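# Slide the door fully open, keeping the table standing

## Task

Push the sliding door to its furthest open position and have it stay there with no help from the robot. The door must never be slammed in either direction, the coffee table must be standing upright at the end, and the robot must not fall or finish leaning.

## Robot and tools

Robot: a LinearBot, an omnidirectional wheeled base with a column about 1.75 m high. A carriage rides 1.0 m along the column (lift_m) and carries two identical six-joint arms, left and right, each ending in a two-finger gripper. Arm bases sit about 0.57 m + lift_m above the floor, and carriage parts hang roughly 0.15 m lower. A hand reaches 0.78 m from its shoulder but only about 0.38 m below its arm base. A hand is about 0.16 m long and 0.1 m wide (0.14 m opened). Parked arm joints 1-6: 0, 0.05, 0.05, 1.45, 0, 0. With both parked the footprint is about 0.95 m wide by 0.7 m long. The wheels are strong (7 N m). Cameras: carriage_camera (fixed, facing forward, tilted about 20 degrees down), left_wrist_camera and right_wrist_camera (looking out past the fingertips). Loose objects may occasionally get a brief shove from outside.

Frames: the base frame has its origin on the floor below the base centre, x forward, y left, z up. left_hand and right_hand are reported in it, each the midpoint between that gripper's pads; quat_wxyz rotates base axes into hand axes (hand z runs along the fingers, fingers open along hand y; an upward hand with joints 1, 5, 6 at 0 reads 1, 0, 0, 0). Hand readings drift from truth, more at long reach. The odometry frame is the base frame as it was when the scene began; base_odometry counts wheel rotation only (slip counts as motion), heading positive to the left, -3.142 to 3.142.

execute_actions: argument actions is a list holding one action or none (empty = just report). An action may have base, joints or both; they start together and may finish at different times. base takes exactly one relative offset from where the base was last reported: translate_m (metres, forward positive, -2 to 2), strafe_m (metres, left positive, -2 to 2) or rotate_rad (radians, counter-clockwise positive, -6.3 to 6.3). joints is a single dictionary of absolute targets keyed by joint name, covering both arms: lift_m 0 to 1 m; for each side (left_/right_): joint1_rad -2.617 to 3.054 (yaw about vertical, 0 forward, positive left); joint2_rad 0 to 3.141 (shoulder: 0 upper arm back and level, 1.57 up, 3.14 forward and level); joint3_rad 0 to 3.141 (elbow, 0 folded, 3.14 straight); joint4_rad -1.57 to 1.57 (wrist pitch, positive lifts fingertips); joint5_rad -1.57 to 1.57 (wrist yaw, positive swings fingertips to the RIGHT); joint6_rad -2.094 to 2.094 (roll about the fingers, positive clockwise viewed from the forearm); gripper_m 0 to 0.093 (pad gap in metres). Joints left out may keep pushing toward older targets. Unknown keys or out-of-range numbers reject the whole call with no motion. cameras: list of carriage_camera, left_wrist_camera, right_wrist_camera or all; omitted/null/all gives every camera, [] gives none; the pictures line lists image order. If one result reports a stop, later motion calls in that same reply are skipped.

wait: seconds from 0 to 10; commands nothing, returns state and images. zoom_image: camera plus region [x0, y0, x1, y1] in pixels from the top-left, at most 504 by 504, on that camera's latest full image. finished_scene: scene number; irreversible, ends the scene after the last command is held and reports success.

Result lines: base_status and joint_status give how each commanded motion ended. done (base: wheels turned the commanded amount, slip possible; tiny moves may stop short yet say done); off_target (resting away from target, possibly still pushing; normal for a gripper holding something); contact_stop or time_out (target dropped, holds in place); not_followed / joint command not followed with a cause line (arm targets withheld by the self-collision check, usually arms within millimetres of each other; the robot may retry them on later actions; free it by moving only the withheld arm clear first, the other arm in a later action). on_its_own covers uncommanded parts; held at is the held target, not the position. motor_effort is percent of max, positive toward higher joint values, peak in brackets; readings carry fixed and random errors. A lift effort that keeps dropping while lowering means a hand rests on something. drive_wheels (ignore sign) higher at rest than after a free drive means the base is still pressing something. Joint torques follow joint order, with offsets, friction and noise. Motor temperatures list each arm's joints; MOTOR HOT appears from 75 °C, at 90 °C that arm halts 10 s, at 100 °C it goes limp and drops; faults show as OVER-TEMPERATURE FAULT and limit_stop_at_motor_heat (resend the target). Outstretched arms heat quickly, even empty, including while you think. ARM HIT means an arm struck the robot hard.

Cautions: the base stops on contact only after the hit and may roll about 0.3 m more after an arm touches; arms are unwatched during turns and often when arm joints are also commanded; arms and grippers never stop on contact and snap to target once freed. After a blocked drive, back off about 0.2 m (or undo the turn), twice if still pressed, before retrying. The column can hit a table edge the base slid under; reversing into it can tip the robot. Tipping is likeliest with a high carriage, outstretched arms, loads, pulling, or abrupt stops; no reading shows a lean, only images. Never let the arms hit or press on each other. Open the door smoothly, release it, back away, and confirm in images that it stays open and the table stands. The robot keeps its last command while you think.

Each tool is called after "Call:" by a JSON object that holds its "api" and its "payload".

## Session

Call:
{"api": "execute_actions", "payload": {"actions": []}}

Scene clock: 0.00 s.
Joint torques (N m, as the arm reports them, + toward a larger angle): no reading
Motor temperatures (°C, as the motors report them): left_arm=[27 30 27 31 27 30] | right_arm=[29 26 28 27 27 29]
base_odometry: x=+0.000 y=+0.000 heading=+0.000 (m, m, rad; odometry frame)
base_status: not commanded
joint_positions: lift_m=+0.298 left_joint1_rad=-0.012 left_joint2_rad=+0.042 left_joint3_rad=+0.021 left_joint4_rad=+1.439 left_joint5_rad=+0.013 left_joint6_rad=-0.009 left_gripper_m=+0.094 right_joint1_rad=-0.001 right_joint2_rad=+0.038 right_joint3_rad=+0.044 right_joint4_rad=+1.420 right_joint5_rad=-0.036 right_joint6_rad=+0.001 right_gripper_m=+0.094
joint_status: not commanded
motor_effort: lift_m=+22 drive_wheels=-2 (%)
left_hand: x=+0.3169 y=+0.3259 z=+1.3192 quat_wxyz=(+0.997, +0.006, +0.076, -0.011) (m; base frame)
right_hand: x=+0.3135 y=-0.3224 z=+1.3249 quat_wxyz=(+0.997, -0.018, +0.072, +0.001) (m; base frame)
pictures: carriage_camera, left_wrist_camera, right_wrist_camera
Images, in order (width x height): carriage_camera 504x504, left_wrist_camera 504x504, right_wrist_camera 504x504.

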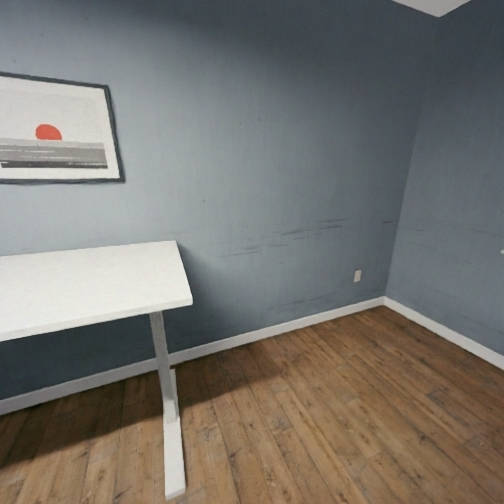

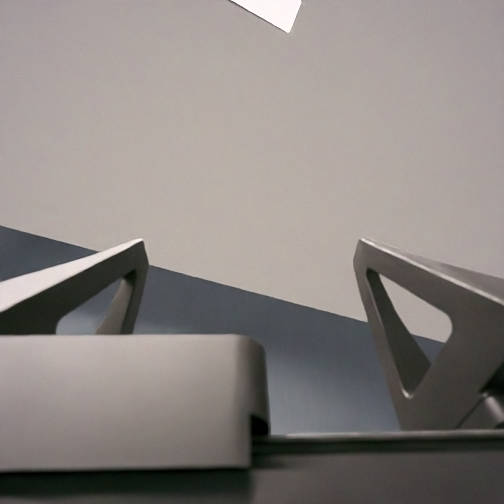

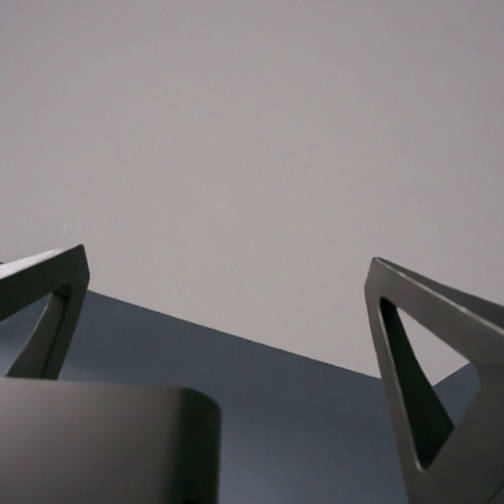

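Call:
{"api": "execute_actions", "payload": {"actions": [{"base":{"rotate_rad":-1.5}}], "cameras": ["carriage_camera"]}}

Call:
{"api": "execute_actions", "payload": {"actions": [{"base":{"rotate_rad":-1.5}}], "cameras": ["carriage_camera"]}}

Call:
{"api": "execute_actions", "payload": {"actions": [{"base":{"rotate_rad":-1.5}}], "cameras": ["carriage_camera"]}}

Scene clock: 5.00 s.
Joint torques (N m, as the arm reports them, + toward a larger angle): left_arm=[ 0.04  3.71  5.73 -0.02  0.09 -0.01] | right_arm=[-0.22  3.76  5.81 -0.06 -0.03  0.02]
Motor temperatures (°C, as the motors report them): left_arm=[27 30 27 31 27 30] | right_arm=[29 27 28 27 27 29]
base_odometry: x=+0.000 y=+0.000 heading=-1.500 (m, m, rad; odometry frame)
base_status: done
joint_positions: lift_m=+0.298 left_joint1_rad=-0.012 left_joint2_rad=+0.042 left_joint3_rad=+0.021 left_joint4_rad=+1.439 left_joint5_rad=+0.013 left_joint6_rad=-0.009 left_gripper_m=+0.094 right_joint1_rad=-0.001 right_joint2_rad=+0.038 right_joint3_rad=+0.044 right_joint4_rad=+1.420 right_joint5_rad=-0.036 right_joint6_rad=+0.001 right_gripper_m=+0.094
joint_status: not commanded
motor_effort: lift_m=+22(22) drive_wheels=+4(12) (%)
left_hand: x=+0.3169 y=+0.3259 z=+1.3192 quat_wxyz=(+0.997, +0.006, +0.076, -0.011) (m; base frame)
right_hand: x=+0.3136 y=-0.3224 z=+1.3249 quat_wxyz=(+0.997, -0.018, +0.073, +0.001) (m; base frame)
pictures: carriage_camera
Images, in order (width x height): carriage_camera 504x504.

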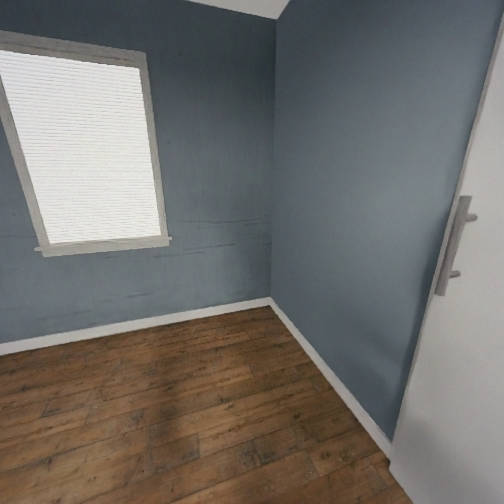

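Scene clock: 8.03 s.
Joint torques (N m, as the arm reports them, + toward a larger angle): left_arm=[-0.05  3.57  5.71 -0.07  0.04  0.02] | right_arm=[-0.21  3.65  5.79 -0.05 -0.05 -0.01]
Motor temperatures (°C, as the motors report them): left_arm=[27 31 27 31 27 30] | right_arm=[29 27 29 27 27 29]
base_odometry: x=+0.000 y=+0.000 heading=-3.000 (m, m, rad; odometry frame)
base_status: done
joint_positions: lift_m=+0.298 left_joint1_rad=-0.012 left_joint2_rad=+0.042 left_joint3_rad=+0.021 left_joint4_rad=+1.439 left_joint5_rad=+0.013 left_joint6_rad=-0.009 left_gripper_m=+0.094 right_joint1_rad=-0.001 right_joint2_rad=+0.038 right_joint3_rad=+0.044 right_joint4_rad=+1.420 right_joint5_rad=-0.036 right_joint6_rad=+0.001 right_gripper_m=+0.094
joint_status: not commanded
motor_effort: lift_m=+22(22) drive_wheels=+4(13) (%)
left_hand: x=+0.3169 y=+0.3259 z=+1.3192 quat_wxyz=(+0.997, +0.006, +0.076, -0.011) (m; base frame)
right_hand: x=+0.3136 y=-0.3224 z=+1.3249 quat_wxyz=(+0.997, -0.018, +0.073, +0.001) (m; base frame)
pictures: carriage_camera
Images, in order (width x height): carriage_camera 504x504.

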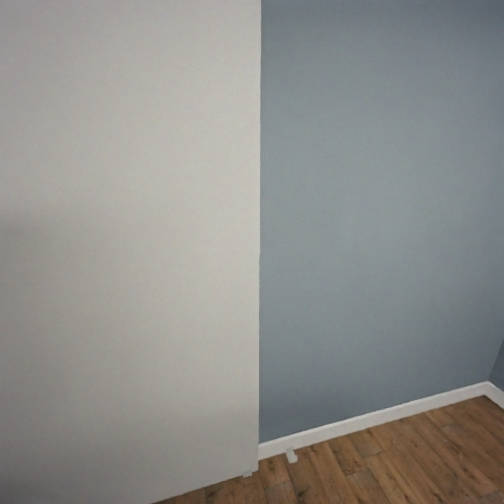

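Scene clock: 11.07 s.
Joint torques (N m, as the arm reports them, + toward a larger angle): left_arm=[-0.09  3.79  5.77 -0.03  0.1   0.01] | right_arm=[-0.24  3.77  5.85 -0.05 -0.04 -0.01]
Motor temperatures (°C, as the motors report them): left_arm=[27 31 28 31 27 30] | right_arm=[29 27 29 27 27 29]
base_odometry: x=+0.000 y=+0.000 heading=+1.784 (m, m, rad; odometry frame)
base_status: done
joint_positions: lift_m=+0.298 left_joint1_rad=-0.012 left_joint2_rad=+0.042 left_joint3_rad=+0.021 left_joint4_rad=+1.439 left_joint5_rad=+0.013 left_joint6_rad=-0.009 left_gripper_m=+0.094 right_joint1_rad=-0.001 right_joint2_rad=+0.038 right_joint3_rad=+0.044 right_joint4_rad=+1.420 right_joint5_rad=-0.036 right_joint6_rad=+0.001 right_gripper_m=+0.094
joint_status: not commanded
motor_effort: lift_m=+22(22) drive_wheels=+4(12) (%)
left_hand: x=+0.3169 y=+0.3259 z=+1.3192 quat_wxyz=(+0.997, +0.006, +0.076, -0.011) (m; base frame)
right_hand: x=+0.3136 y=-0.3225 z=+1.3249 quat_wxyz=(+0.997, -0.018, +0.073, +0.001) (m; base frame)
pictures: carriage_camera
Images, in order (width x height): carriage_camera 504x504.

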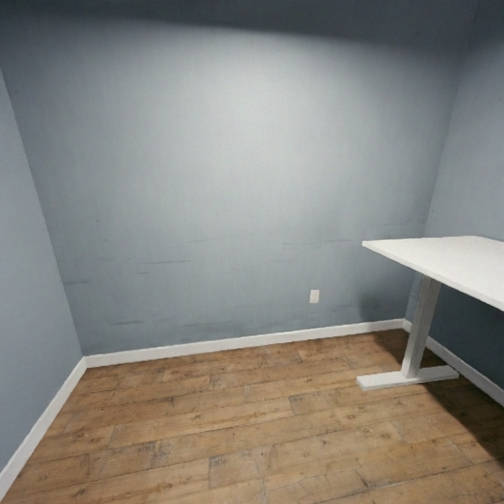

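Call:
{"api": "execute_actions", "payload": {"actions": [{"base":{"rotate_rad":1.95},"joints":{"lift_m":0.0}}], "cameras": ["carriage_camera"]}}

Call:
{"api": "execute_actions", "payload": {"actions": [{"base":{"rotate_rad":-0.5}}], "cameras": ["carriage_camera"]}}

Scene clock: 18.70 s.
Joint torques (N m, as the arm reports them, + toward a larger angle): left_arm=[ 0.08  3.78  5.78 -0.05  0.07  0.01] | right_arm=[-0.19  3.72  5.84 -0.04 -0.06  0.02]
Motor temperatures (°C, as the motors report them): left_arm=[27 31 28 31 27 30] | right_arm=[29 27 30 27 27 29]
base_odometry: x=+0.000 y=+0.000 heading=-2.550 (m, m, rad; odometry frame)
base_status: done
joint_positions: lift_m=+0.000 left_joint1_rad=-0.012 left_joint2_rad=+0.042 left_joint3_rad=+0.021 left_joint4_rad=+1.439 left_joint5_rad=+0.012 left_joint6_rad=-0.009 left_gripper_m=+0.094 right_joint1_rad=-0.001 right_joint2_rad=+0.038 right_joint3_rad=+0.044 right_joint4_rad=+1.418 right_joint5_rad=-0.036 right_joint6_rad=+0.001 right_gripper_m=+0.094
joint_status: all done
motor_effort: lift_m=+20(21) drive_wheels=+5(15) (%)
left_hand: x=+0.3171 y=+0.3260 z=+1.0215 quat_wxyz=(+0.997, +0.006, +0.076, -0.011) (m; base frame)
right_hand: x=+0.3139 y=-0.3225 z=+1.0272 quat_wxyz=(+0.997, -0.018, +0.073, +0.001) (m; base frame)
pictures: carriage_camera
Images, in order (width x height): carriage_camera 504x504.

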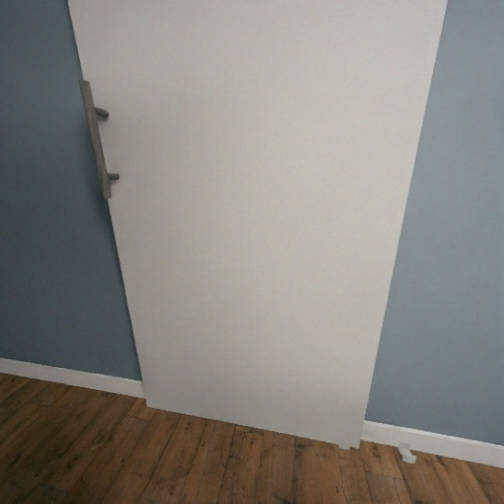

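Scene clock: 20.57 s.
Joint torques (N m, as the arm reports them, + toward a larger angle): left_arm=[ 0.01  3.83  5.66 -0.01  0.08  0.02] | right_arm=[-0.21  3.68  5.83 -0.03 -0.03  0.01]
Motor temperatures (°C, as the motors report them): left_arm=[27 31 28 31 27 30] | right_arm=[29 27 30 27 27 29]
base_odometry: x=+0.000 y=+0.000 heading=-3.049 (m, m, rad; odometry frame)
base_status: done
joint_positions: lift_m=+0.000 left_joint1_rad=-0.012 left_joint2_rad=+0.042 left_joint3_rad=+0.021 left_joint4_rad=+1.439 left_joint5_rad=+0.012 left_joint6_rad=-0.009 left_gripper_m=+0.094 right_joint1_rad=-0.001 right_joint2_rad=+0.038 right_joint3_rad=+0.044 right_joint4_rad=+1.418 right_joint5_rad=-0.036 right_joint6_rad=+0.001 right_gripper_m=+0.094
joint_status: not commanded
motor_effort: lift_m=+20(20) drive_wheels=-7(10) (%)
left_hand: x=+0.3171 y=+0.3260 z=+1.0215 quat_wxyz=(+0.997, +0.006, +0.076, -0.011) (m; base frame)
right_hand: x=+0.3139 y=-0.3225 z=+1.0272 quat_wxyz=(+0.997, -0.018, +0.073, +0.001) (m; base frame)
pictures: carriage_camera
Images, in order (width x height): carriage_camera 504x504.

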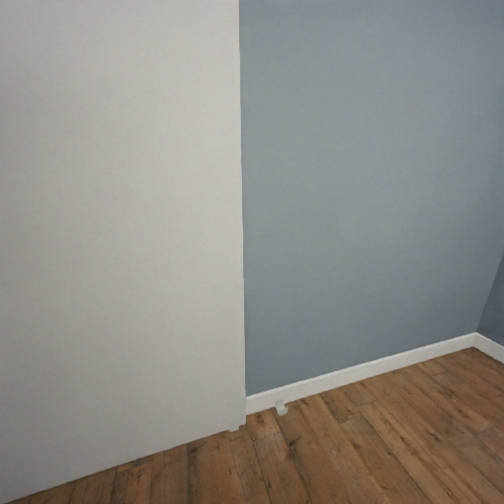

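Call:
{"api": "execute_actions", "payload": {"actions": [{"base":{"rotate_rad":0.3},"joints":{"lift_m":0.2,"left_joint2_rad":1.3,"left_joint3_rad":1.3,"left_joint4_rad":0,"left_gripper_m":0.0}}]}}

Scene clock: 25.77 s.
Joint torques (N m, as the arm reports them, + toward a larger angle): left_arm=[ 0.06 -3.82  8.89  2.42  0.08  0.  ] | right_arm=[-0.14  3.67  5.82 -0.03 -0.05  0.  ]
Motor temperatures (°C, as the motors report them): left_arm=[27 31 29 31 27 30] | right_arm=[29 28 30 27 27 29]
base_odometry: x=+0.000 y=+0.000 heading=-2.749 (m, m, rad; odometry frame)
base_status: done
joint_positions: lift_m=+0.200 left_joint1_rad=-0.012 left_joint2_rad=+1.288 left_joint3_rad=+1.284 left_joint4_rad=+0.019 left_joint5_rad=+0.012 left_joint6_rad=-0.009 left_gripper_m=+0.000 right_joint1_rad=-0.001 right_joint2_rad=+0.038 right_joint3_rad=+0.044 right_joint4_rad=+1.419 right_joint5_rad=-0.036 right_joint6_rad=+0.001 right_gripper_m=+0.094
joint_status: all done
motor_effort: lift_m=+23(32) drive_wheels=+7(13) (%)
left_hand: x=+0.7146 y=+0.3210 z=+1.2286 quat_wxyz=(+0.712, +0.005, +0.702, -0.012) (m; base frame)
right_hand: x=+0.3137 y=-0.3225 z=+1.2269 quat_wxyz=(+0.997, -0.018, +0.073, +0.001) (m; base frame)
pictures: carriage_camera, left_wrist_camera, right_wrist_camera
Images, in order (width x height): carriage_camera 504x504, left_wrist_camera 504x504, right_wrist_camera 504x504.

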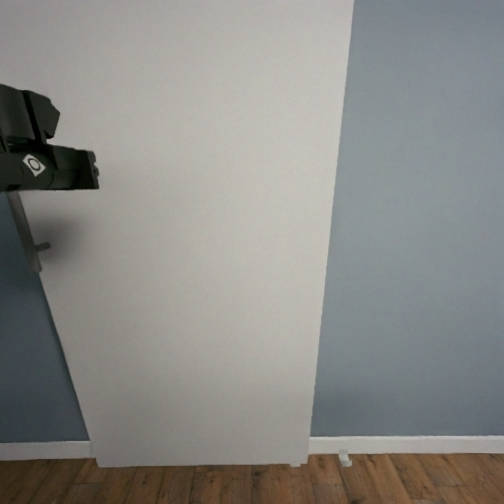

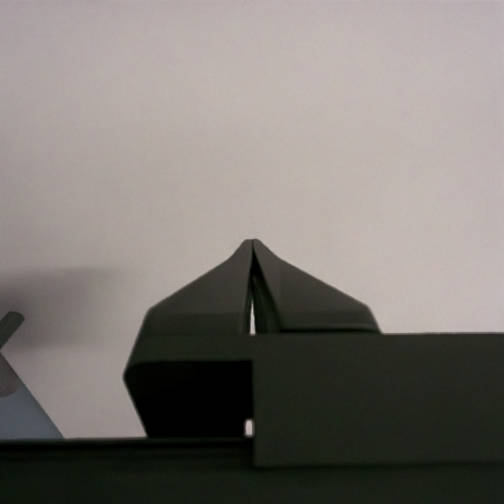

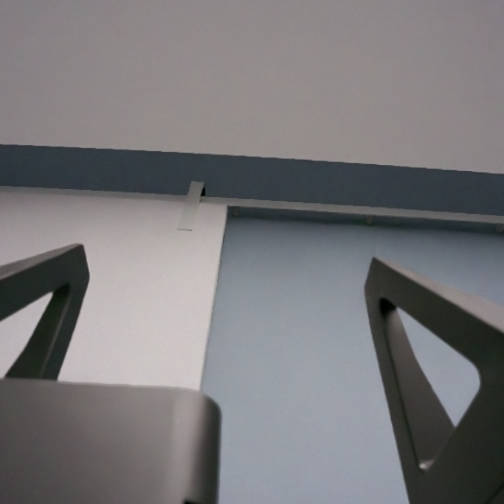

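Call:
{"api": "execute_actions", "payload": {"actions": [{"base":{"translate_m":-0.1},"joints":{"lift_m":0.0}}], "cameras": []}}

Call:
{"api": "execute_actions", "payload": {"actions": [{"base":{"strafe_m":0.45}}]}}

Scene clock: 29.43 s.
Joint torques (N m, as the arm reports them, + toward a larger angle): left_arm=[ 0.07 -3.83  7.93  2.6   0.07  0.02] | right_arm=[-0.22  3.67  5.81 -0.04 -0.05  0.02]
Motor temperatures (°C, as the motors report them): left_arm=[27 31 29 32 27 30] | right_arm=[29 28 31 27 27 29]
base_odometry: x=+0.092 y=+0.038 heading=-2.748 (m, m, rad; odometry frame)
base_status: done
joint_positions: lift_m=+0.000 left_joint1_rad=-0.012 left_joint2_rad=+1.288 left_joint3_rad=+1.297 left_joint4_rad=+0.009 left_joint5_rad=+0.013 left_joint6_rad=-0.009 left_gripper_m=+0.000 right_joint1_rad=-0.001 right_joint2_rad=+0.038 right_joint3_rad=+0.044 right_joint4_rad=+1.420 right_joint5_rad=-0.036 right_joint6_rad=+0.001 right_gripper_m=+0.094
joint_status: all done
motor_effort: lift_m=+20(19) drive_wheels=-6(11) (%)
left_hand: x=+0.7138 y=+0.3210 z=+1.0328 quat_wxyz=(+0.713, +0.006, +0.701, -0.012) (m; base frame)
right_hand: x=+0.3135 y=-0.3224 z=+1.0272 quat_wxyz=(+0.997, -0.018, +0.072, +0.001) (m; base frame)
pictures: none
No camera images: the call's "cameras" was empty. Leave "cameras" out to get every camera's image.

Scene clock: 32.47 s.
Joint torques (N m, as the arm reports them, + toward a larger angle): left_arm=[ 0.11 -3.87  8.01  2.56  0.05 -0.01] | right_arm=[-0.26  3.64  5.76 -0.04 -0.06  0.01]
Motor temperatures (°C, as the motors report them): left_arm=[27 31 30 33 27 30] | right_arm=[29 28 31 27 27 29]
base_odometry: x=+0.265 y=-0.377 heading=-2.748 (m, m, rad; odometry frame)
base_status: done
joint_positions: lift_m=+0.000 left_joint1_rad=-0.012 left_joint2_rad=+1.288 left_joint3_rad=+1.297 left_joint4_rad=+0.009 left_joint5_rad=+0.012 left_joint6_rad=-0.009 left_gripper_m=+0.000 right_joint1_rad=-0.001 right_joint2_rad=+0.038 right_joint3_rad=+0.044 right_joint4_rad=+1.420 right_joint5_rad=-0.036 right_joint6_rad=+0.001 right_gripper_m=+0.094
joint_status: not commanded
motor_effort: lift_m=+20(20) drive_wheels=-2(8) (%)
left_hand: x=+0.7138 y=+0.3210 z=+1.0328 quat_wxyz=(+0.713, +0.005, +0.701, -0.012) (m; base frame)
right_hand: x=+0.3136 y=-0.3224 z=+1.0272 quat_wxyz=(+0.997, -0.018, +0.073, +0.001) (m; base frame)
pictures: carriage_camera, left_wrist_camera, right_wrist_camera
Images, in order (width x height): carriage_camera 504x504, left_wrist_camera 504x504, right_wrist_camera 504x504.

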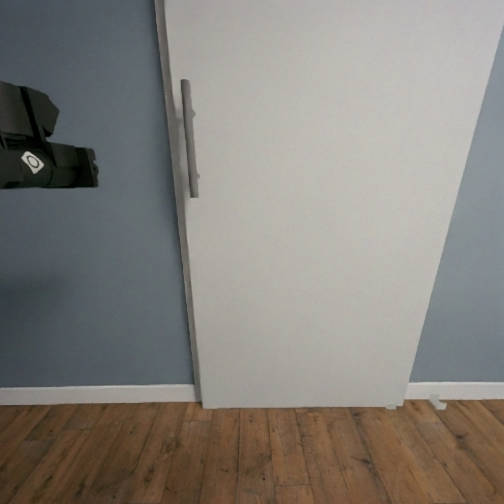

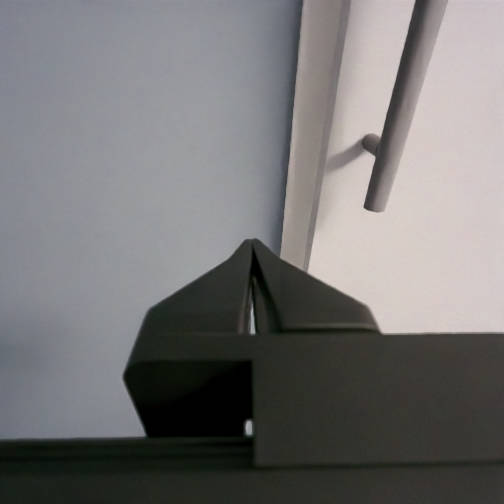

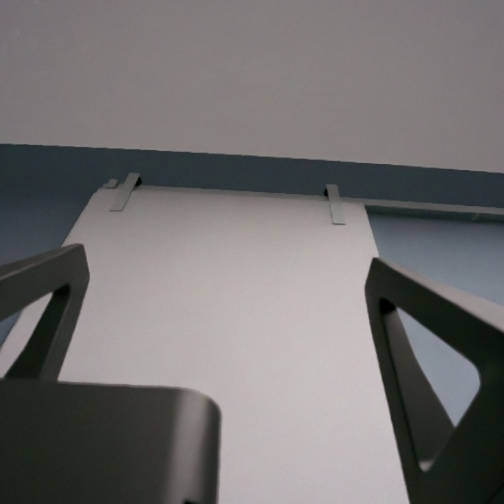

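Call:
{"api": "execute_actions", "payload": {"actions": [{"base":{"translate_m":0.14}}]}}

Scene clock: 36.23 s.
Joint torques (N m, as the arm reports them, + toward a larger angle): left_arm=[ 0.03 -3.78  8.09  2.58  0.13  0.02] | right_arm=[-0.19  3.66  5.82 -0.03 -0.02  0.  ]
Motor temperatures (°C, as the motors report them): left_arm=[27 32 30 33 27 30] | right_arm=[29 28 31 27 27 29]
base_odometry: x=+0.136 y=-0.431 heading=-2.748 (m, m, rad; odometry frame)
base_status: done
joint_positions: lift_m=+0.000 left_joint1_rad=-0.012 left_joint2_rad=+1.288 left_joint3_rad=+1.297 left_joint4_rad=+0.009 left_joint5_rad=+0.012 left_joint6_rad=-0.009 left_gripper_m=+0.000 right_joint1_rad=-0.001 right_joint2_rad=+0.038 right_joint3_rad=+0.044 right_joint4_rad=+1.420 right_joint5_rad=-0.036 right_joint6_rad=+0.001 right_gripper_m=+0.094
joint_status: not commanded
motor_effort: lift_m=+20(20) drive_wheels=-4(9) (%)
left_hand: x=+0.7138 y=+0.3210 z=+1.0329 quat_wxyz=(+0.713, +0.005, +0.701, -0.012) (m; base frame)
right_hand: x=+0.3136 y=-0.3224 z=+1.0272 quat_wxyz=(+0.997, -0.018, +0.073, +0.001) (m; base frame)
pictures: carriage_camera, left_wrist_camera, right_wrist_camera
Images, in order (width x height): carriage_camera 504x504, left_wrist_camera 504x504, right_wrist_camera 504x504.

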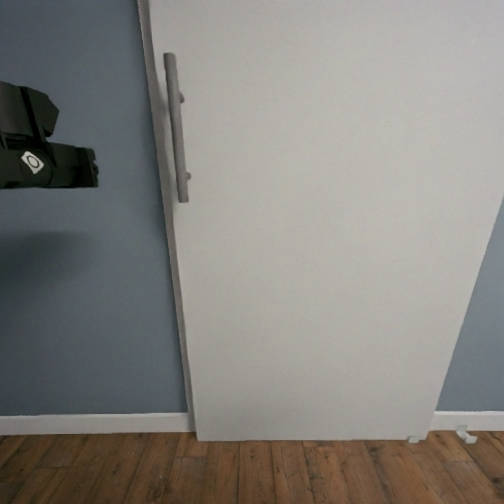

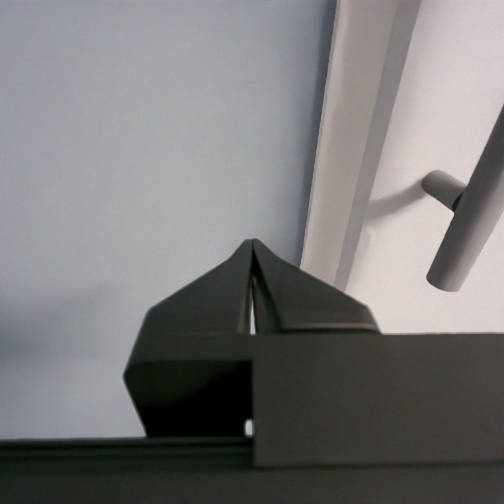

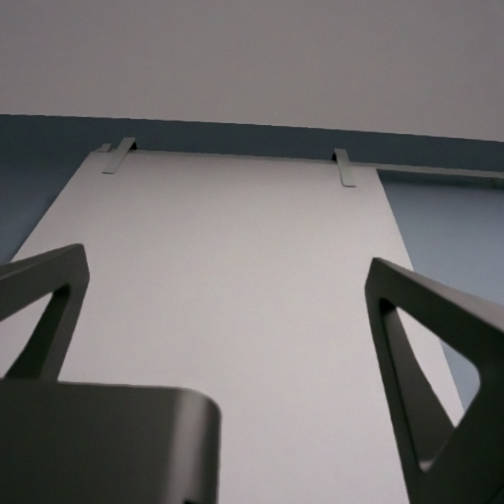

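Call:
{"api": "execute_actions", "payload": {"actions": [{"base":{"translate_m":0.07}}], "cameras": []}}

Call:
{"api": "execute_actions", "payload": {"actions": [{"base":{"strafe_m":-0.2}}]}}

Scene clock: 40.10 s.
Joint torques (N m, as the arm reports them, + toward a larger angle): left_arm=[-0.12 -3.68  7.63  2.52  0.09  0.01] | right_arm=[-0.14  3.65  5.83 -0.01 -0.04 -0.02]
Motor temperatures (°C, as the motors report them): left_arm=[27 32 31 34 27 30] | right_arm=[29 28 31 27 27 29]
base_odometry: x=+0.071 y=-0.458 heading=-2.747 (m, m, rad; odometry frame)
base_status: done
joint_positions: lift_m=+0.000 left_joint1_rad=-0.012 left_joint2_rad=+1.288 left_joint3_rad=+1.297 left_joint4_rad=+0.009 left_joint5_rad=+0.012 left_joint6_rad=-0.009 left_gripper_m=+0.000 right_joint1_rad=-0.001 right_joint2_rad=+0.038 right_joint3_rad=+0.044 right_joint4_rad=+1.418 right_joint5_rad=-0.036 right_joint6_rad=+0.001 right_gripper_m=+0.094
joint_status: not commanded
motor_effort: lift_m=+20(20) drive_wheels=-4(11) (%)
left_hand: x=+0.7138 y=+0.3210 z=+1.0329 quat_wxyz=(+0.713, +0.005, +0.701, -0.012) (m; base frame)
right_hand: x=+0.3139 y=-0.3224 z=+1.0271 quat_wxyz=(+0.997, -0.018, +0.073, +0.001) (m; base frame)
pictures: none
No camera images: the call's "cameras" was empty. Leave "cameras" out to get every camera's image.

Scene clock: 42.30 s.
Joint torques (N m, as the arm reports them, + toward a larger angle): left_arm=[-1.35 -3.65  7.95  2.56  0.23  0.02] | right_arm=[-0.21  3.65  5.76 -0.04 -0.05  0.02]
Motor temperatures (°C, as the motors report them): left_arm=[27 32 31 34 27 30] | right_arm=[29 28 31 27 27 29]
base_odometry: x=-0.001 y=-0.287 heading=-2.747 (m, m, rad; odometry frame)
base_status: strafe_m contact_stop (by the wheels' count: -0.186 of -0.200)
joint_positions: lift_m=+0.000 left_joint1_rad=+0.002 left_joint2_rad=+1.288 left_joint3_rad=+1.297 left_joint4_rad=+0.008 left_joint5_rad=-0.002 left_joint6_rad=-0.009 left_gripper_m=+0.000 right_joint1_rad=-0.001 right_joint2_rad=+0.038 right_joint3_rad=+0.044 right_joint4_rad=+1.419 right_joint5_rad=-0.035 right_joint6_rad=+0.001 right_gripper_m=+0.094
joint_status: not commanded
motor_effort: lift_m=+20(20) drive_wheels=+1(10) (%)
left_hand: x=+0.7139 y=+0.3297 z=+1.0326 quat_wxyz=(+0.713, -0.004, +0.701, -0.002) (m; base frame)
right_hand: x=+0.3138 y=-0.3226 z=+1.0272 quat_wxyz=(+0.997, -0.017, +0.073, +0.001) (m; base frame)
pictures: carriage_camera, left_wrist_camera, right_wrist_camera
Images, in order (width x height): carriage_camera 504x504, left_wrist_camera 504x504, right_wrist_camera 504x504.

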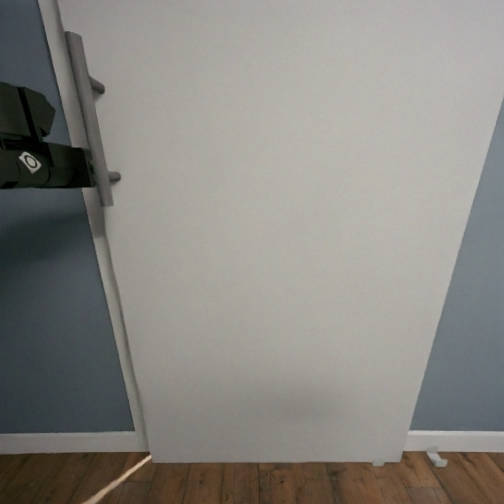

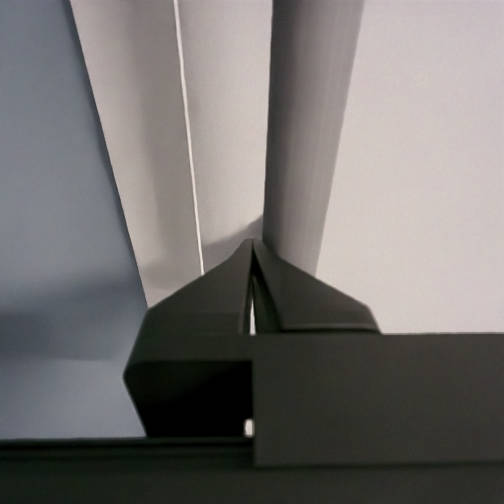

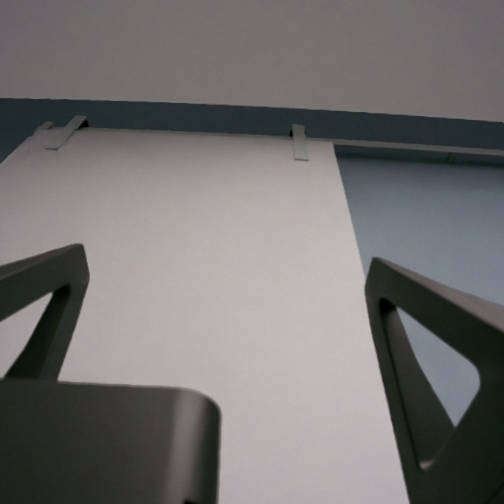

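Call:
{"api": "execute_actions", "payload": {"actions": [{"base":{"strafe_m":-0.15},"joints":{"left_joint1_rad":-0.1}}]}}

Scene clock: 45.80 s.
Joint torques (N m, as the arm reports them, + toward a larger angle): left_arm=[-0.71 -3.84  8.12  2.6   0.05  0.  ] | right_arm=[-0.21  3.63  5.87 -0.03 -0.06  0.  ]
Motor temperatures (°C, as the motors report them): left_arm=[27 32 31 35 28 30] | right_arm=[29 28 31 27 27 29]
base_odometry: x=-0.058 y=-0.149 heading=-2.747 (m, m, rad; odometry frame)
base_status: done
joint_positions: lift_m=+0.000 left_joint1_rad=-0.091 left_joint2_rad=+1.288 left_joint3_rad=+1.297 left_joint4_rad=+0.007 left_joint5_rad=+0.006 left_joint6_rad=-0.007 left_gripper_m=+0.000 right_joint1_rad=-0.001 right_joint2_rad=+0.038 right_joint3_rad=+0.044 right_joint4_rad=+1.419 right_joint5_rad=-0.035 right_joint6_rad=+0.001 right_gripper_m=+0.094
joint_status: all done
motor_effort: lift_m=+20(20) drive_wheels=-1(11) (%)
left_hand: x=+0.7120 y=+0.2877 z=+1.0324 quat_wxyz=(+0.712, +0.032, +0.701, -0.037) (m; base frame)
right_hand: x=+0.3138 y=-0.3226 z=+1.0272 quat_wxyz=(+0.997, -0.017, +0.073, +0.001) (m; base frame)
pictures: carriage_camera, left_wrist_camera, right_wrist_camera
Images, in order (width x height): carriage_camera 504x504, left_wrist_camera 504x504, right_wrist_camera 504x504.

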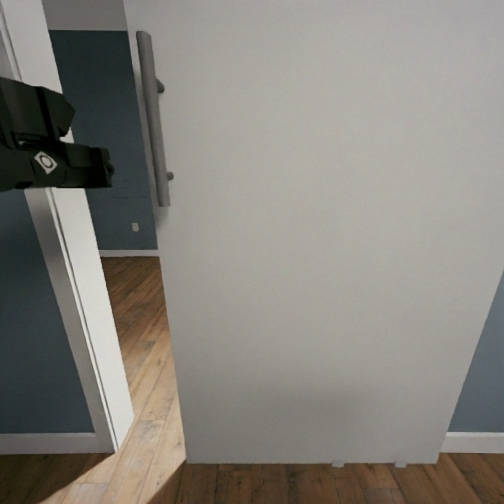

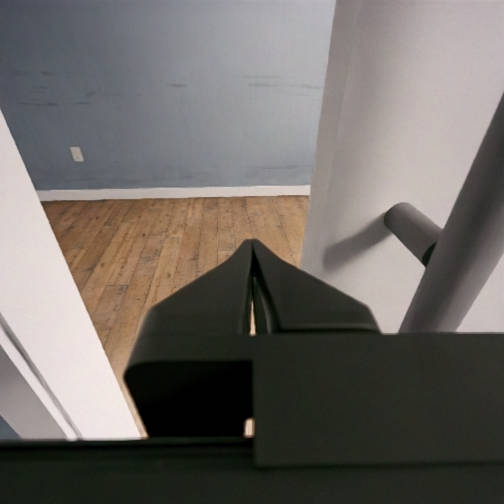

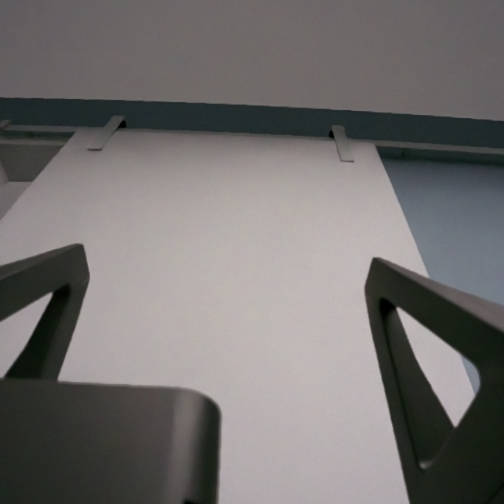

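Call:
{"api": "execute_actions", "payload": {"actions": [{"base":{"strafe_m":-0.25},"joints":{"left_joint1_rad":-0.1}}], "cameras": ["carriage_camera"]}}

Call:
{"api": "execute_actions", "payload": {"actions": [{"base":{"strafe_m":-0.15},"joints":{"left_joint1_rad":-0.1}}]}}

Scene clock: 50.27 s.
Joint torques (N m, as the arm reports them, + toward a larger angle): left_arm=[-1.09 -3.96  8.    2.61  0.15 -0.01] | right_arm=[-0.22  3.64  5.9  -0.04 -0.07  0.  ]
Motor temperatures (°C, as the motors report them): left_arm=[27 32 32 35 28 30] | right_arm=[29 28 32 27 27 29]
base_odometry: x=-0.144 y=+0.055 heading=-2.746 (m, m, rad; odometry frame)
base_status: strafe_m contact_stop (by the wheels' count: -0.221 of -0.250)
joint_positions: lift_m=+0.000 left_joint1_rad=-0.089 left_joint2_rad=+1.288 left_joint3_rad=+1.297 left_joint4_rad=+0.007 left_joint5_rad=+0.006 left_joint6_rad=-0.006 left_gripper_m=+0.000 right_joint1_rad=-0.001 right_joint2_rad=+0.038 right_joint3_rad=+0.044 right_joint4_rad=+1.420 right_joint5_rad=-0.035 right_joint6_rad=+0.001 right_gripper_m=+0.094
joint_status: all done
motor_effort: lift_m=+20(20) drive_wheels=-1(14) (%)
left_hand: x=+0.7121 y=+0.2886 z=+1.0323 quat_wxyz=(+0.712, +0.032, +0.701, -0.036) (m; base frame)
right_hand: x=+0.3136 y=-0.3227 z=+1.0272 quat_wxyz=(+0.997, -0.017, +0.073, +0.001) (m; base frame)
pictures: carriage_camera
Images, in order (width x height): carriage_camera 504x504.

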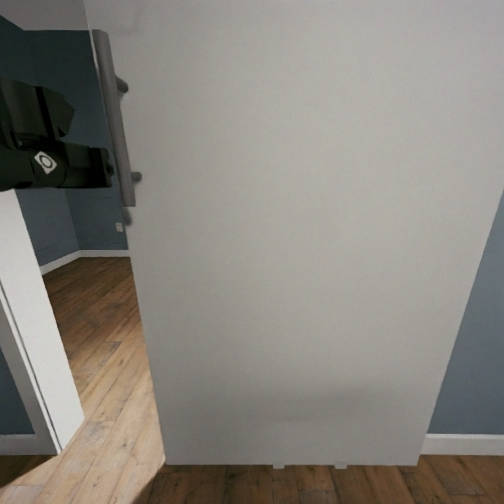

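not run: a stop came earlier in this reply.

Call:
{"api": "execute_actions", "payload": {"actions": [{"base":{"strafe_m":-0.15},"joints":{"left_joint1_rad":-0.1}}]}}

Call:
{"api": "execute_actions", "payload": {"actions": [{"base":{"strafe_m":-0.15},"joints":{"left_joint1_rad":-0.1}}]}}

Scene clock: 54.90 s.
Joint torques (N m, as the arm reports them, + toward a larger angle): left_arm=[-0.98 -3.76  8.11  2.57  0.07 -0.05] | right_arm=[-0.26  3.65  5.92 -0.02 -0.08  0.  ]
Motor temperatures (°C, as the motors report them): left_arm=[27 32 32 36 28 30] | right_arm=[29 28 32 27 27 29]
base_odometry: x=-0.165 y=+0.105 heading=-2.746 (m, m, rad; odometry frame)
base_status: strafe_m contact_stop (by the wheels' count: -0.054 of -0.150)
joint_positions: lift_m=+0.000 left_joint1_rad=-0.088 left_joint2_rad=+1.288 left_joint3_rad=+1.297 left_joint4_rad=+0.007 left_joint5_rad=+0.006 left_joint6_rad=-0.005 left_gripper_m=+0.000 right_joint1_rad=-0.001 right_joint2_rad=+0.038 right_joint3_rad=+0.044 right_joint4_rad=+1.420 right_joint5_rad=-0.034 right_joint6_rad=+0.001 right_gripper_m=+0.094
joint_status: all done
motor_effort: lift_m=+20(20) drive_wheels=+1(12) (%)
left_hand: x=+0.7121 y=+0.2892 z=+1.0324 quat_wxyz=(+0.712, +0.031, +0.701, -0.035) (m; base frame)
right_hand: x=+0.3135 y=-0.3227 z=+1.0272 quat_wxyz=(+0.997, -0.017, +0.072, +0.001) (m; base frame)
pictures: carriage_camera, left_wrist_camera, right_wrist_camera
Images, in order (width x height): carriage_camera 504x504, left_wrist_camera 504x504, right_wrist_camera 504x504.

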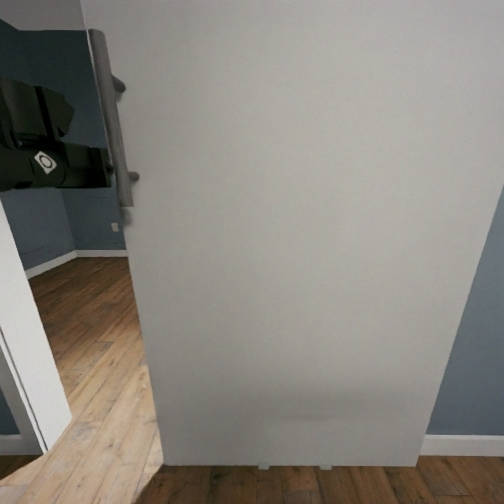

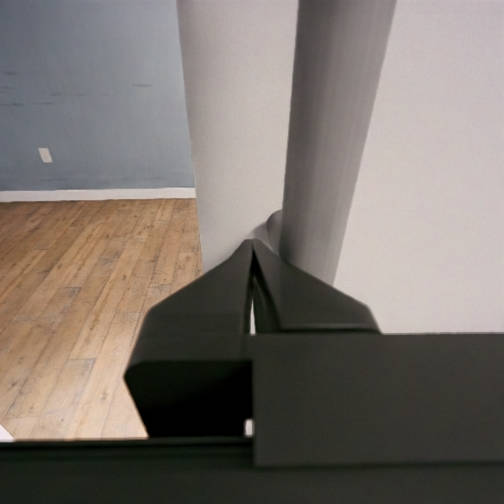

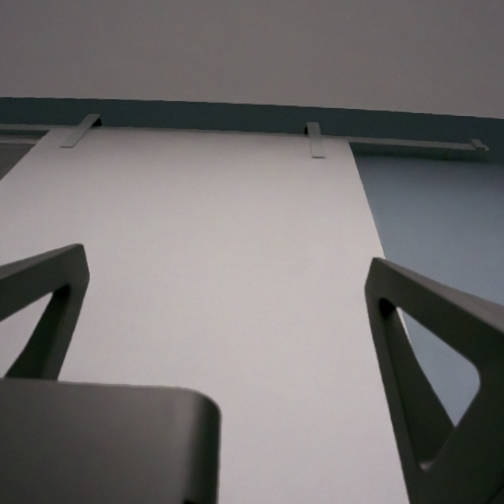

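not run: a stop came earlier in this reply.

Call:
{"api": "execute_actions", "payload": {"actions": [{"base":{"strafe_m":-0.15},"joints":{"left_joint1_rad":-0.25}}]}}

Scene clock: 59.40 s.
Joint torques (N m, as the arm reports them, + toward a larger angle): left_arm=[-0.87 -3.71  7.84  2.6   0.17 -0.09] | right_arm=[-0.3   3.7   5.87 -0.05 -0.07  0.  ]
Motor temperatures (°C, as the motors report them): left_arm=[27 32 33 36 28 30] | right_arm=[29 28 32 27 27 29]
base_odometry: x=-0.223 y=+0.243 heading=-2.745 (m, m, rad; odometry frame)
base_status: done
joint_positions: lift_m=+0.000 left_joint1_rad=-0.242 left_joint2_rad=+1.288 left_joint3_rad=+1.297 left_joint4_rad=+0.007 left_joint5_rad=+0.007 left_joint6_rad=-0.004 left_gripper_m=+0.000 right_joint1_rad=-0.001 right_joint2_rad=+0.038 right_joint3_rad=+0.044 right_joint4_rad=+1.420 right_joint5_rad=-0.034 right_joint6_rad=+0.001 right_gripper_m=+0.094
joint_status: all done
motor_effort: lift_m=+20(20) drive_wheels=-1(12) (%)
left_hand: x=+0.7009 y=+0.2229 z=+1.0323 quat_wxyz=(+0.707, +0.086, +0.696, -0.090) (m; base frame)
right_hand: x=+0.3135 y=-0.3227 z=+1.0272 quat_wxyz=(+0.997, -0.017, +0.072, +0.001) (m; base frame)
pictures: carriage_camera, left_wrist_camera, right_wrist_camera
Images, in order (width x height): carriage_camera 504x504, left_wrist_camera 504x504, right_wrist_camera 504x504.

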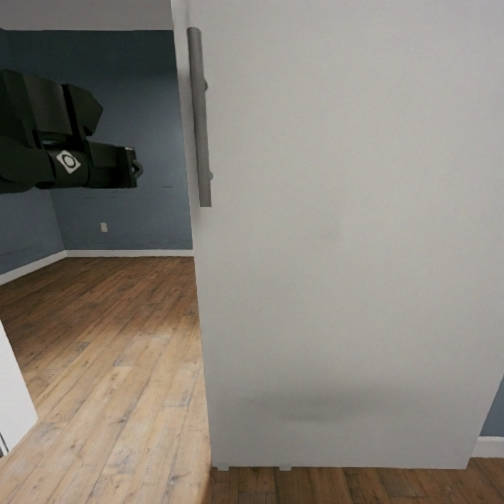

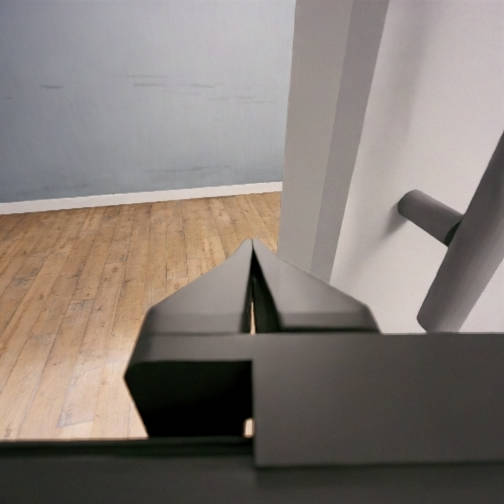

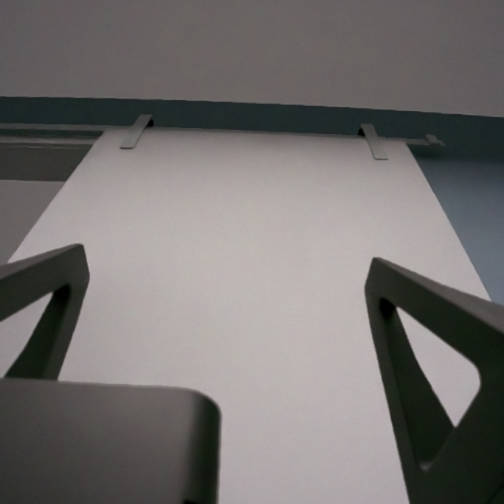

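Call:
{"api": "execute_actions", "payload": {"actions": [{"base":{"strafe_m":-0.15}}]}}

Scene clock: 63.80 s.
Joint torques (N m, as the arm reports them, + toward a larger angle): left_arm=[-0.8  -3.77  7.86  2.62  0.12 -0.02] | right_arm=[-0.24  3.71  5.85 -0.05 -0.08  0.01]
Motor temperatures (°C, as the motors report them): left_arm=[27 32 33 37 28 30] | right_arm=[29 28 32 27 27 29]
base_odometry: x=-0.281 y=+0.381 heading=-2.745 (m, m, rad; odometry frame)
base_status: done
joint_positions: lift_m=+0.000 left_joint1_rad=-0.242 left_joint2_rad=+1.288 left_joint3_rad=+1.297 left_joint4_rad=+0.007 left_joint5_rad=+0.010 left_joint6_rad=-0.004 left_gripper_m=+0.000 right_joint1_rad=-0.001 right_joint2_rad=+0.038 right_joint3_rad=+0.044 right_joint4_rad=+1.420 right_joint5_rad=-0.034 right_joint6_rad=+0.001 right_gripper_m=+0.094
joint_status: not commanded
motor_effort: lift_m=+20(20) drive_wheels=-1(10) (%)
left_hand: x=+0.7008 y=+0.2224 z=+1.0323 quat_wxyz=(+0.707, +0.086, +0.696, -0.091) (m; base frame)
right_hand: x=+0.3135 y=-0.3227 z=+1.0272 quat_wxyz=(+0.997, -0.017, +0.072, +0.001) (m; base frame)
pictures: carriage_camera, left_wrist_camera, right_wrist_camera
Images, in order (width x height): carriage_camera 504x504, left_wrist_camera 504x504, right_wrist_camera 504x504.

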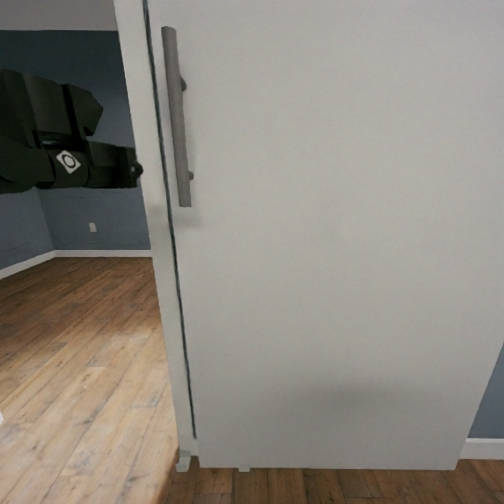

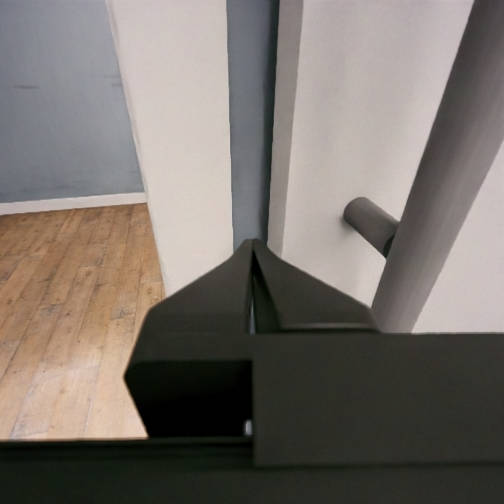

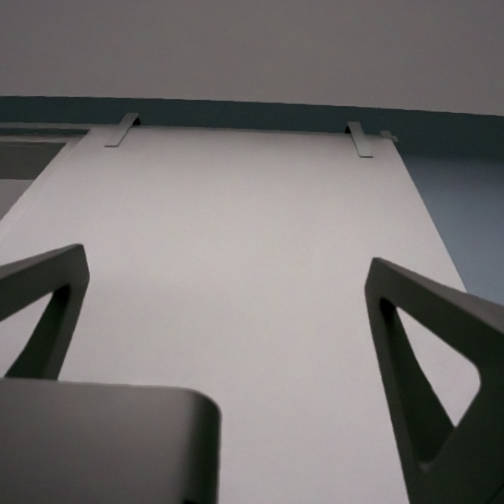

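Call:
{"api": "execute_actions", "payload": {"actions": [{"base":{"strafe_m":-0.07}}]}}

Call:
{"api": "execute_actions", "payload": {"actions": [{"base":{"strafe_m":-0.03}}]}}

Scene clock: 66.83 s.
Joint torques (N m, as the arm reports them, + toward a larger angle): left_arm=[-0.8  -3.84  7.9   2.58  0.12 -0.04] | right_arm=[-0.22  3.63  5.79 -0.06 -0.08  0.02]
Motor temperatures (°C, as the motors report them): left_arm=[27 32 33 37 28 30] | right_arm=[29 29 32 27 27 29]
base_odometry: x=-0.308 y=+0.446 heading=-2.745 (m, m, rad; odometry frame)
base_status: done
joint_positions: lift_m=+0.000 left_joint1_rad=-0.242 left_joint2_rad=+1.288 left_joint3_rad=+1.297 left_joint4_rad=+0.007 left_joint5_rad=+0.011 left_joint6_rad=-0.004 left_gripper_m=+0.000 right_joint1_rad=-0.001 right_joint2_rad=+0.038 right_joint3_rad=+0.044 right_joint4_rad=+1.420 right_joint5_rad=-0.034 right_joint6_rad=+0.001 right_gripper_m=+0.094
joint_status: not commanded
motor_effort: lift_m=+20(20) drive_wheels=-1(9) (%)
left_hand: x=+0.7007 y=+0.2223 z=+1.0323 quat_wxyz=(+0.707, +0.087, +0.696, -0.091) (m; base frame)
right_hand: x=+0.3135 y=-0.3227 z=+1.0272 quat_wxyz=(+0.997, -0.017, +0.072, +0.001) (m; base frame)
pictures: carriage_camera, left_wrist_camera, right_wrist_camera
Images, in order (width x height): carriage_camera 504x504, left_wrist_camera 504x504, right_wrist_camera 504x504.

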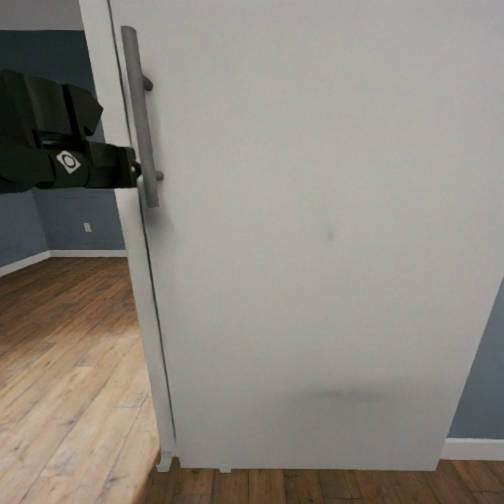

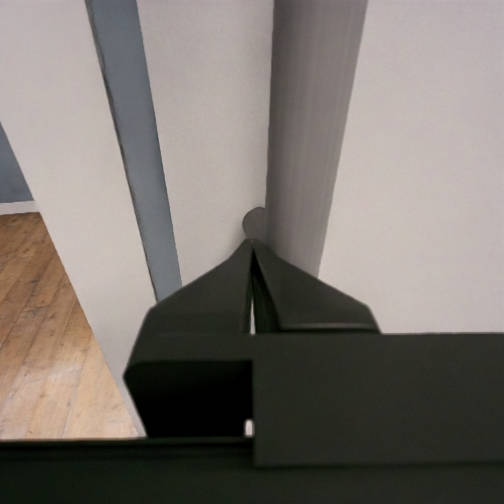

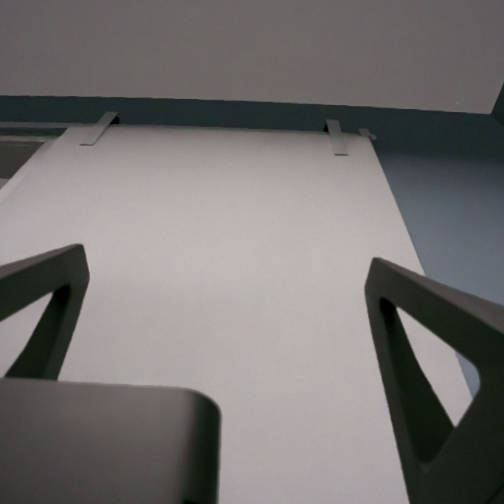

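Scene clock: 68.03 s.
Joint torques (N m, as the arm reports them, + toward a larger angle): left_arm=[-1.33 -3.56  7.8   2.61  0.28 -0.02] | right_arm=[-0.17  3.61  5.82 -0.04 -0.06  0.01]
Motor temperatures (°C, as the motors report them): left_arm=[27 32 33 37 28 30] | right_arm=[29 29 32 27 27 29]
base_odometry: x=-0.319 y=+0.470 heading=-2.745 (m, m, rad; odometry frame)
base_status: strafe_m contact_stop (by the wheels' count: -0.026 of -0.030)
joint_positions: lift_m=+0.000 left_joint1_rad=-0.235 left_joint2_rad=+1.288 left_joint3_rad=+1.297 left_joint4_rad=+0.007 left_joint5_rad=-0.004 left_joint6_rad=-0.005 left_gripper_m=+0.000 right_joint1_rad=-0.001 right_joint2_rad=+0.038 right_joint3_rad=+0.044 right_joint4_rad=+1.420 right_joint5_rad=-0.034 right_joint6_rad=+0.001 right_gripper_m=+0.094
joint_status: not commanded
motor_effort: lift_m=+20(20) drive_wheels=+1(10) (%)
left_hand: x=+0.7020 y=+0.2275 z=+1.0323 quat_wxyz=(+0.708, +0.079, +0.697, -0.084) (m; base frame)
right_hand: x=+0.3135 y=-0.3227 z=+1.0272 quat_wxyz=(+0.997, -0.017, +0.072, +0.001) (m; base frame)
pictures: carriage_camera, left_wrist_camera, right_wrist_camera
Images, in order (width x height): carriage_camera 504x504, left_wrist_camera 504x504, right_wrist_camera 504x504.

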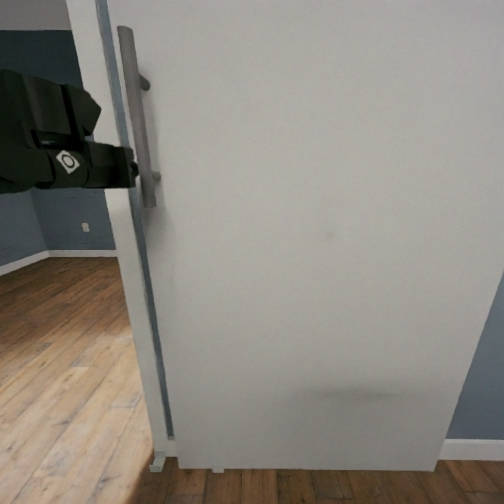

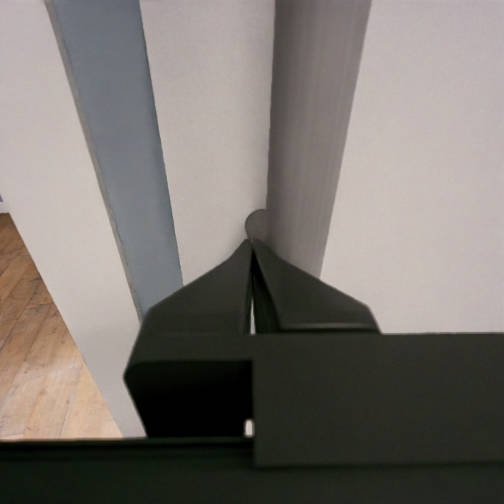

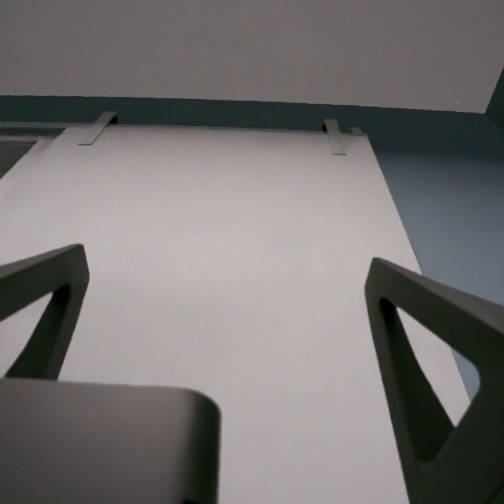

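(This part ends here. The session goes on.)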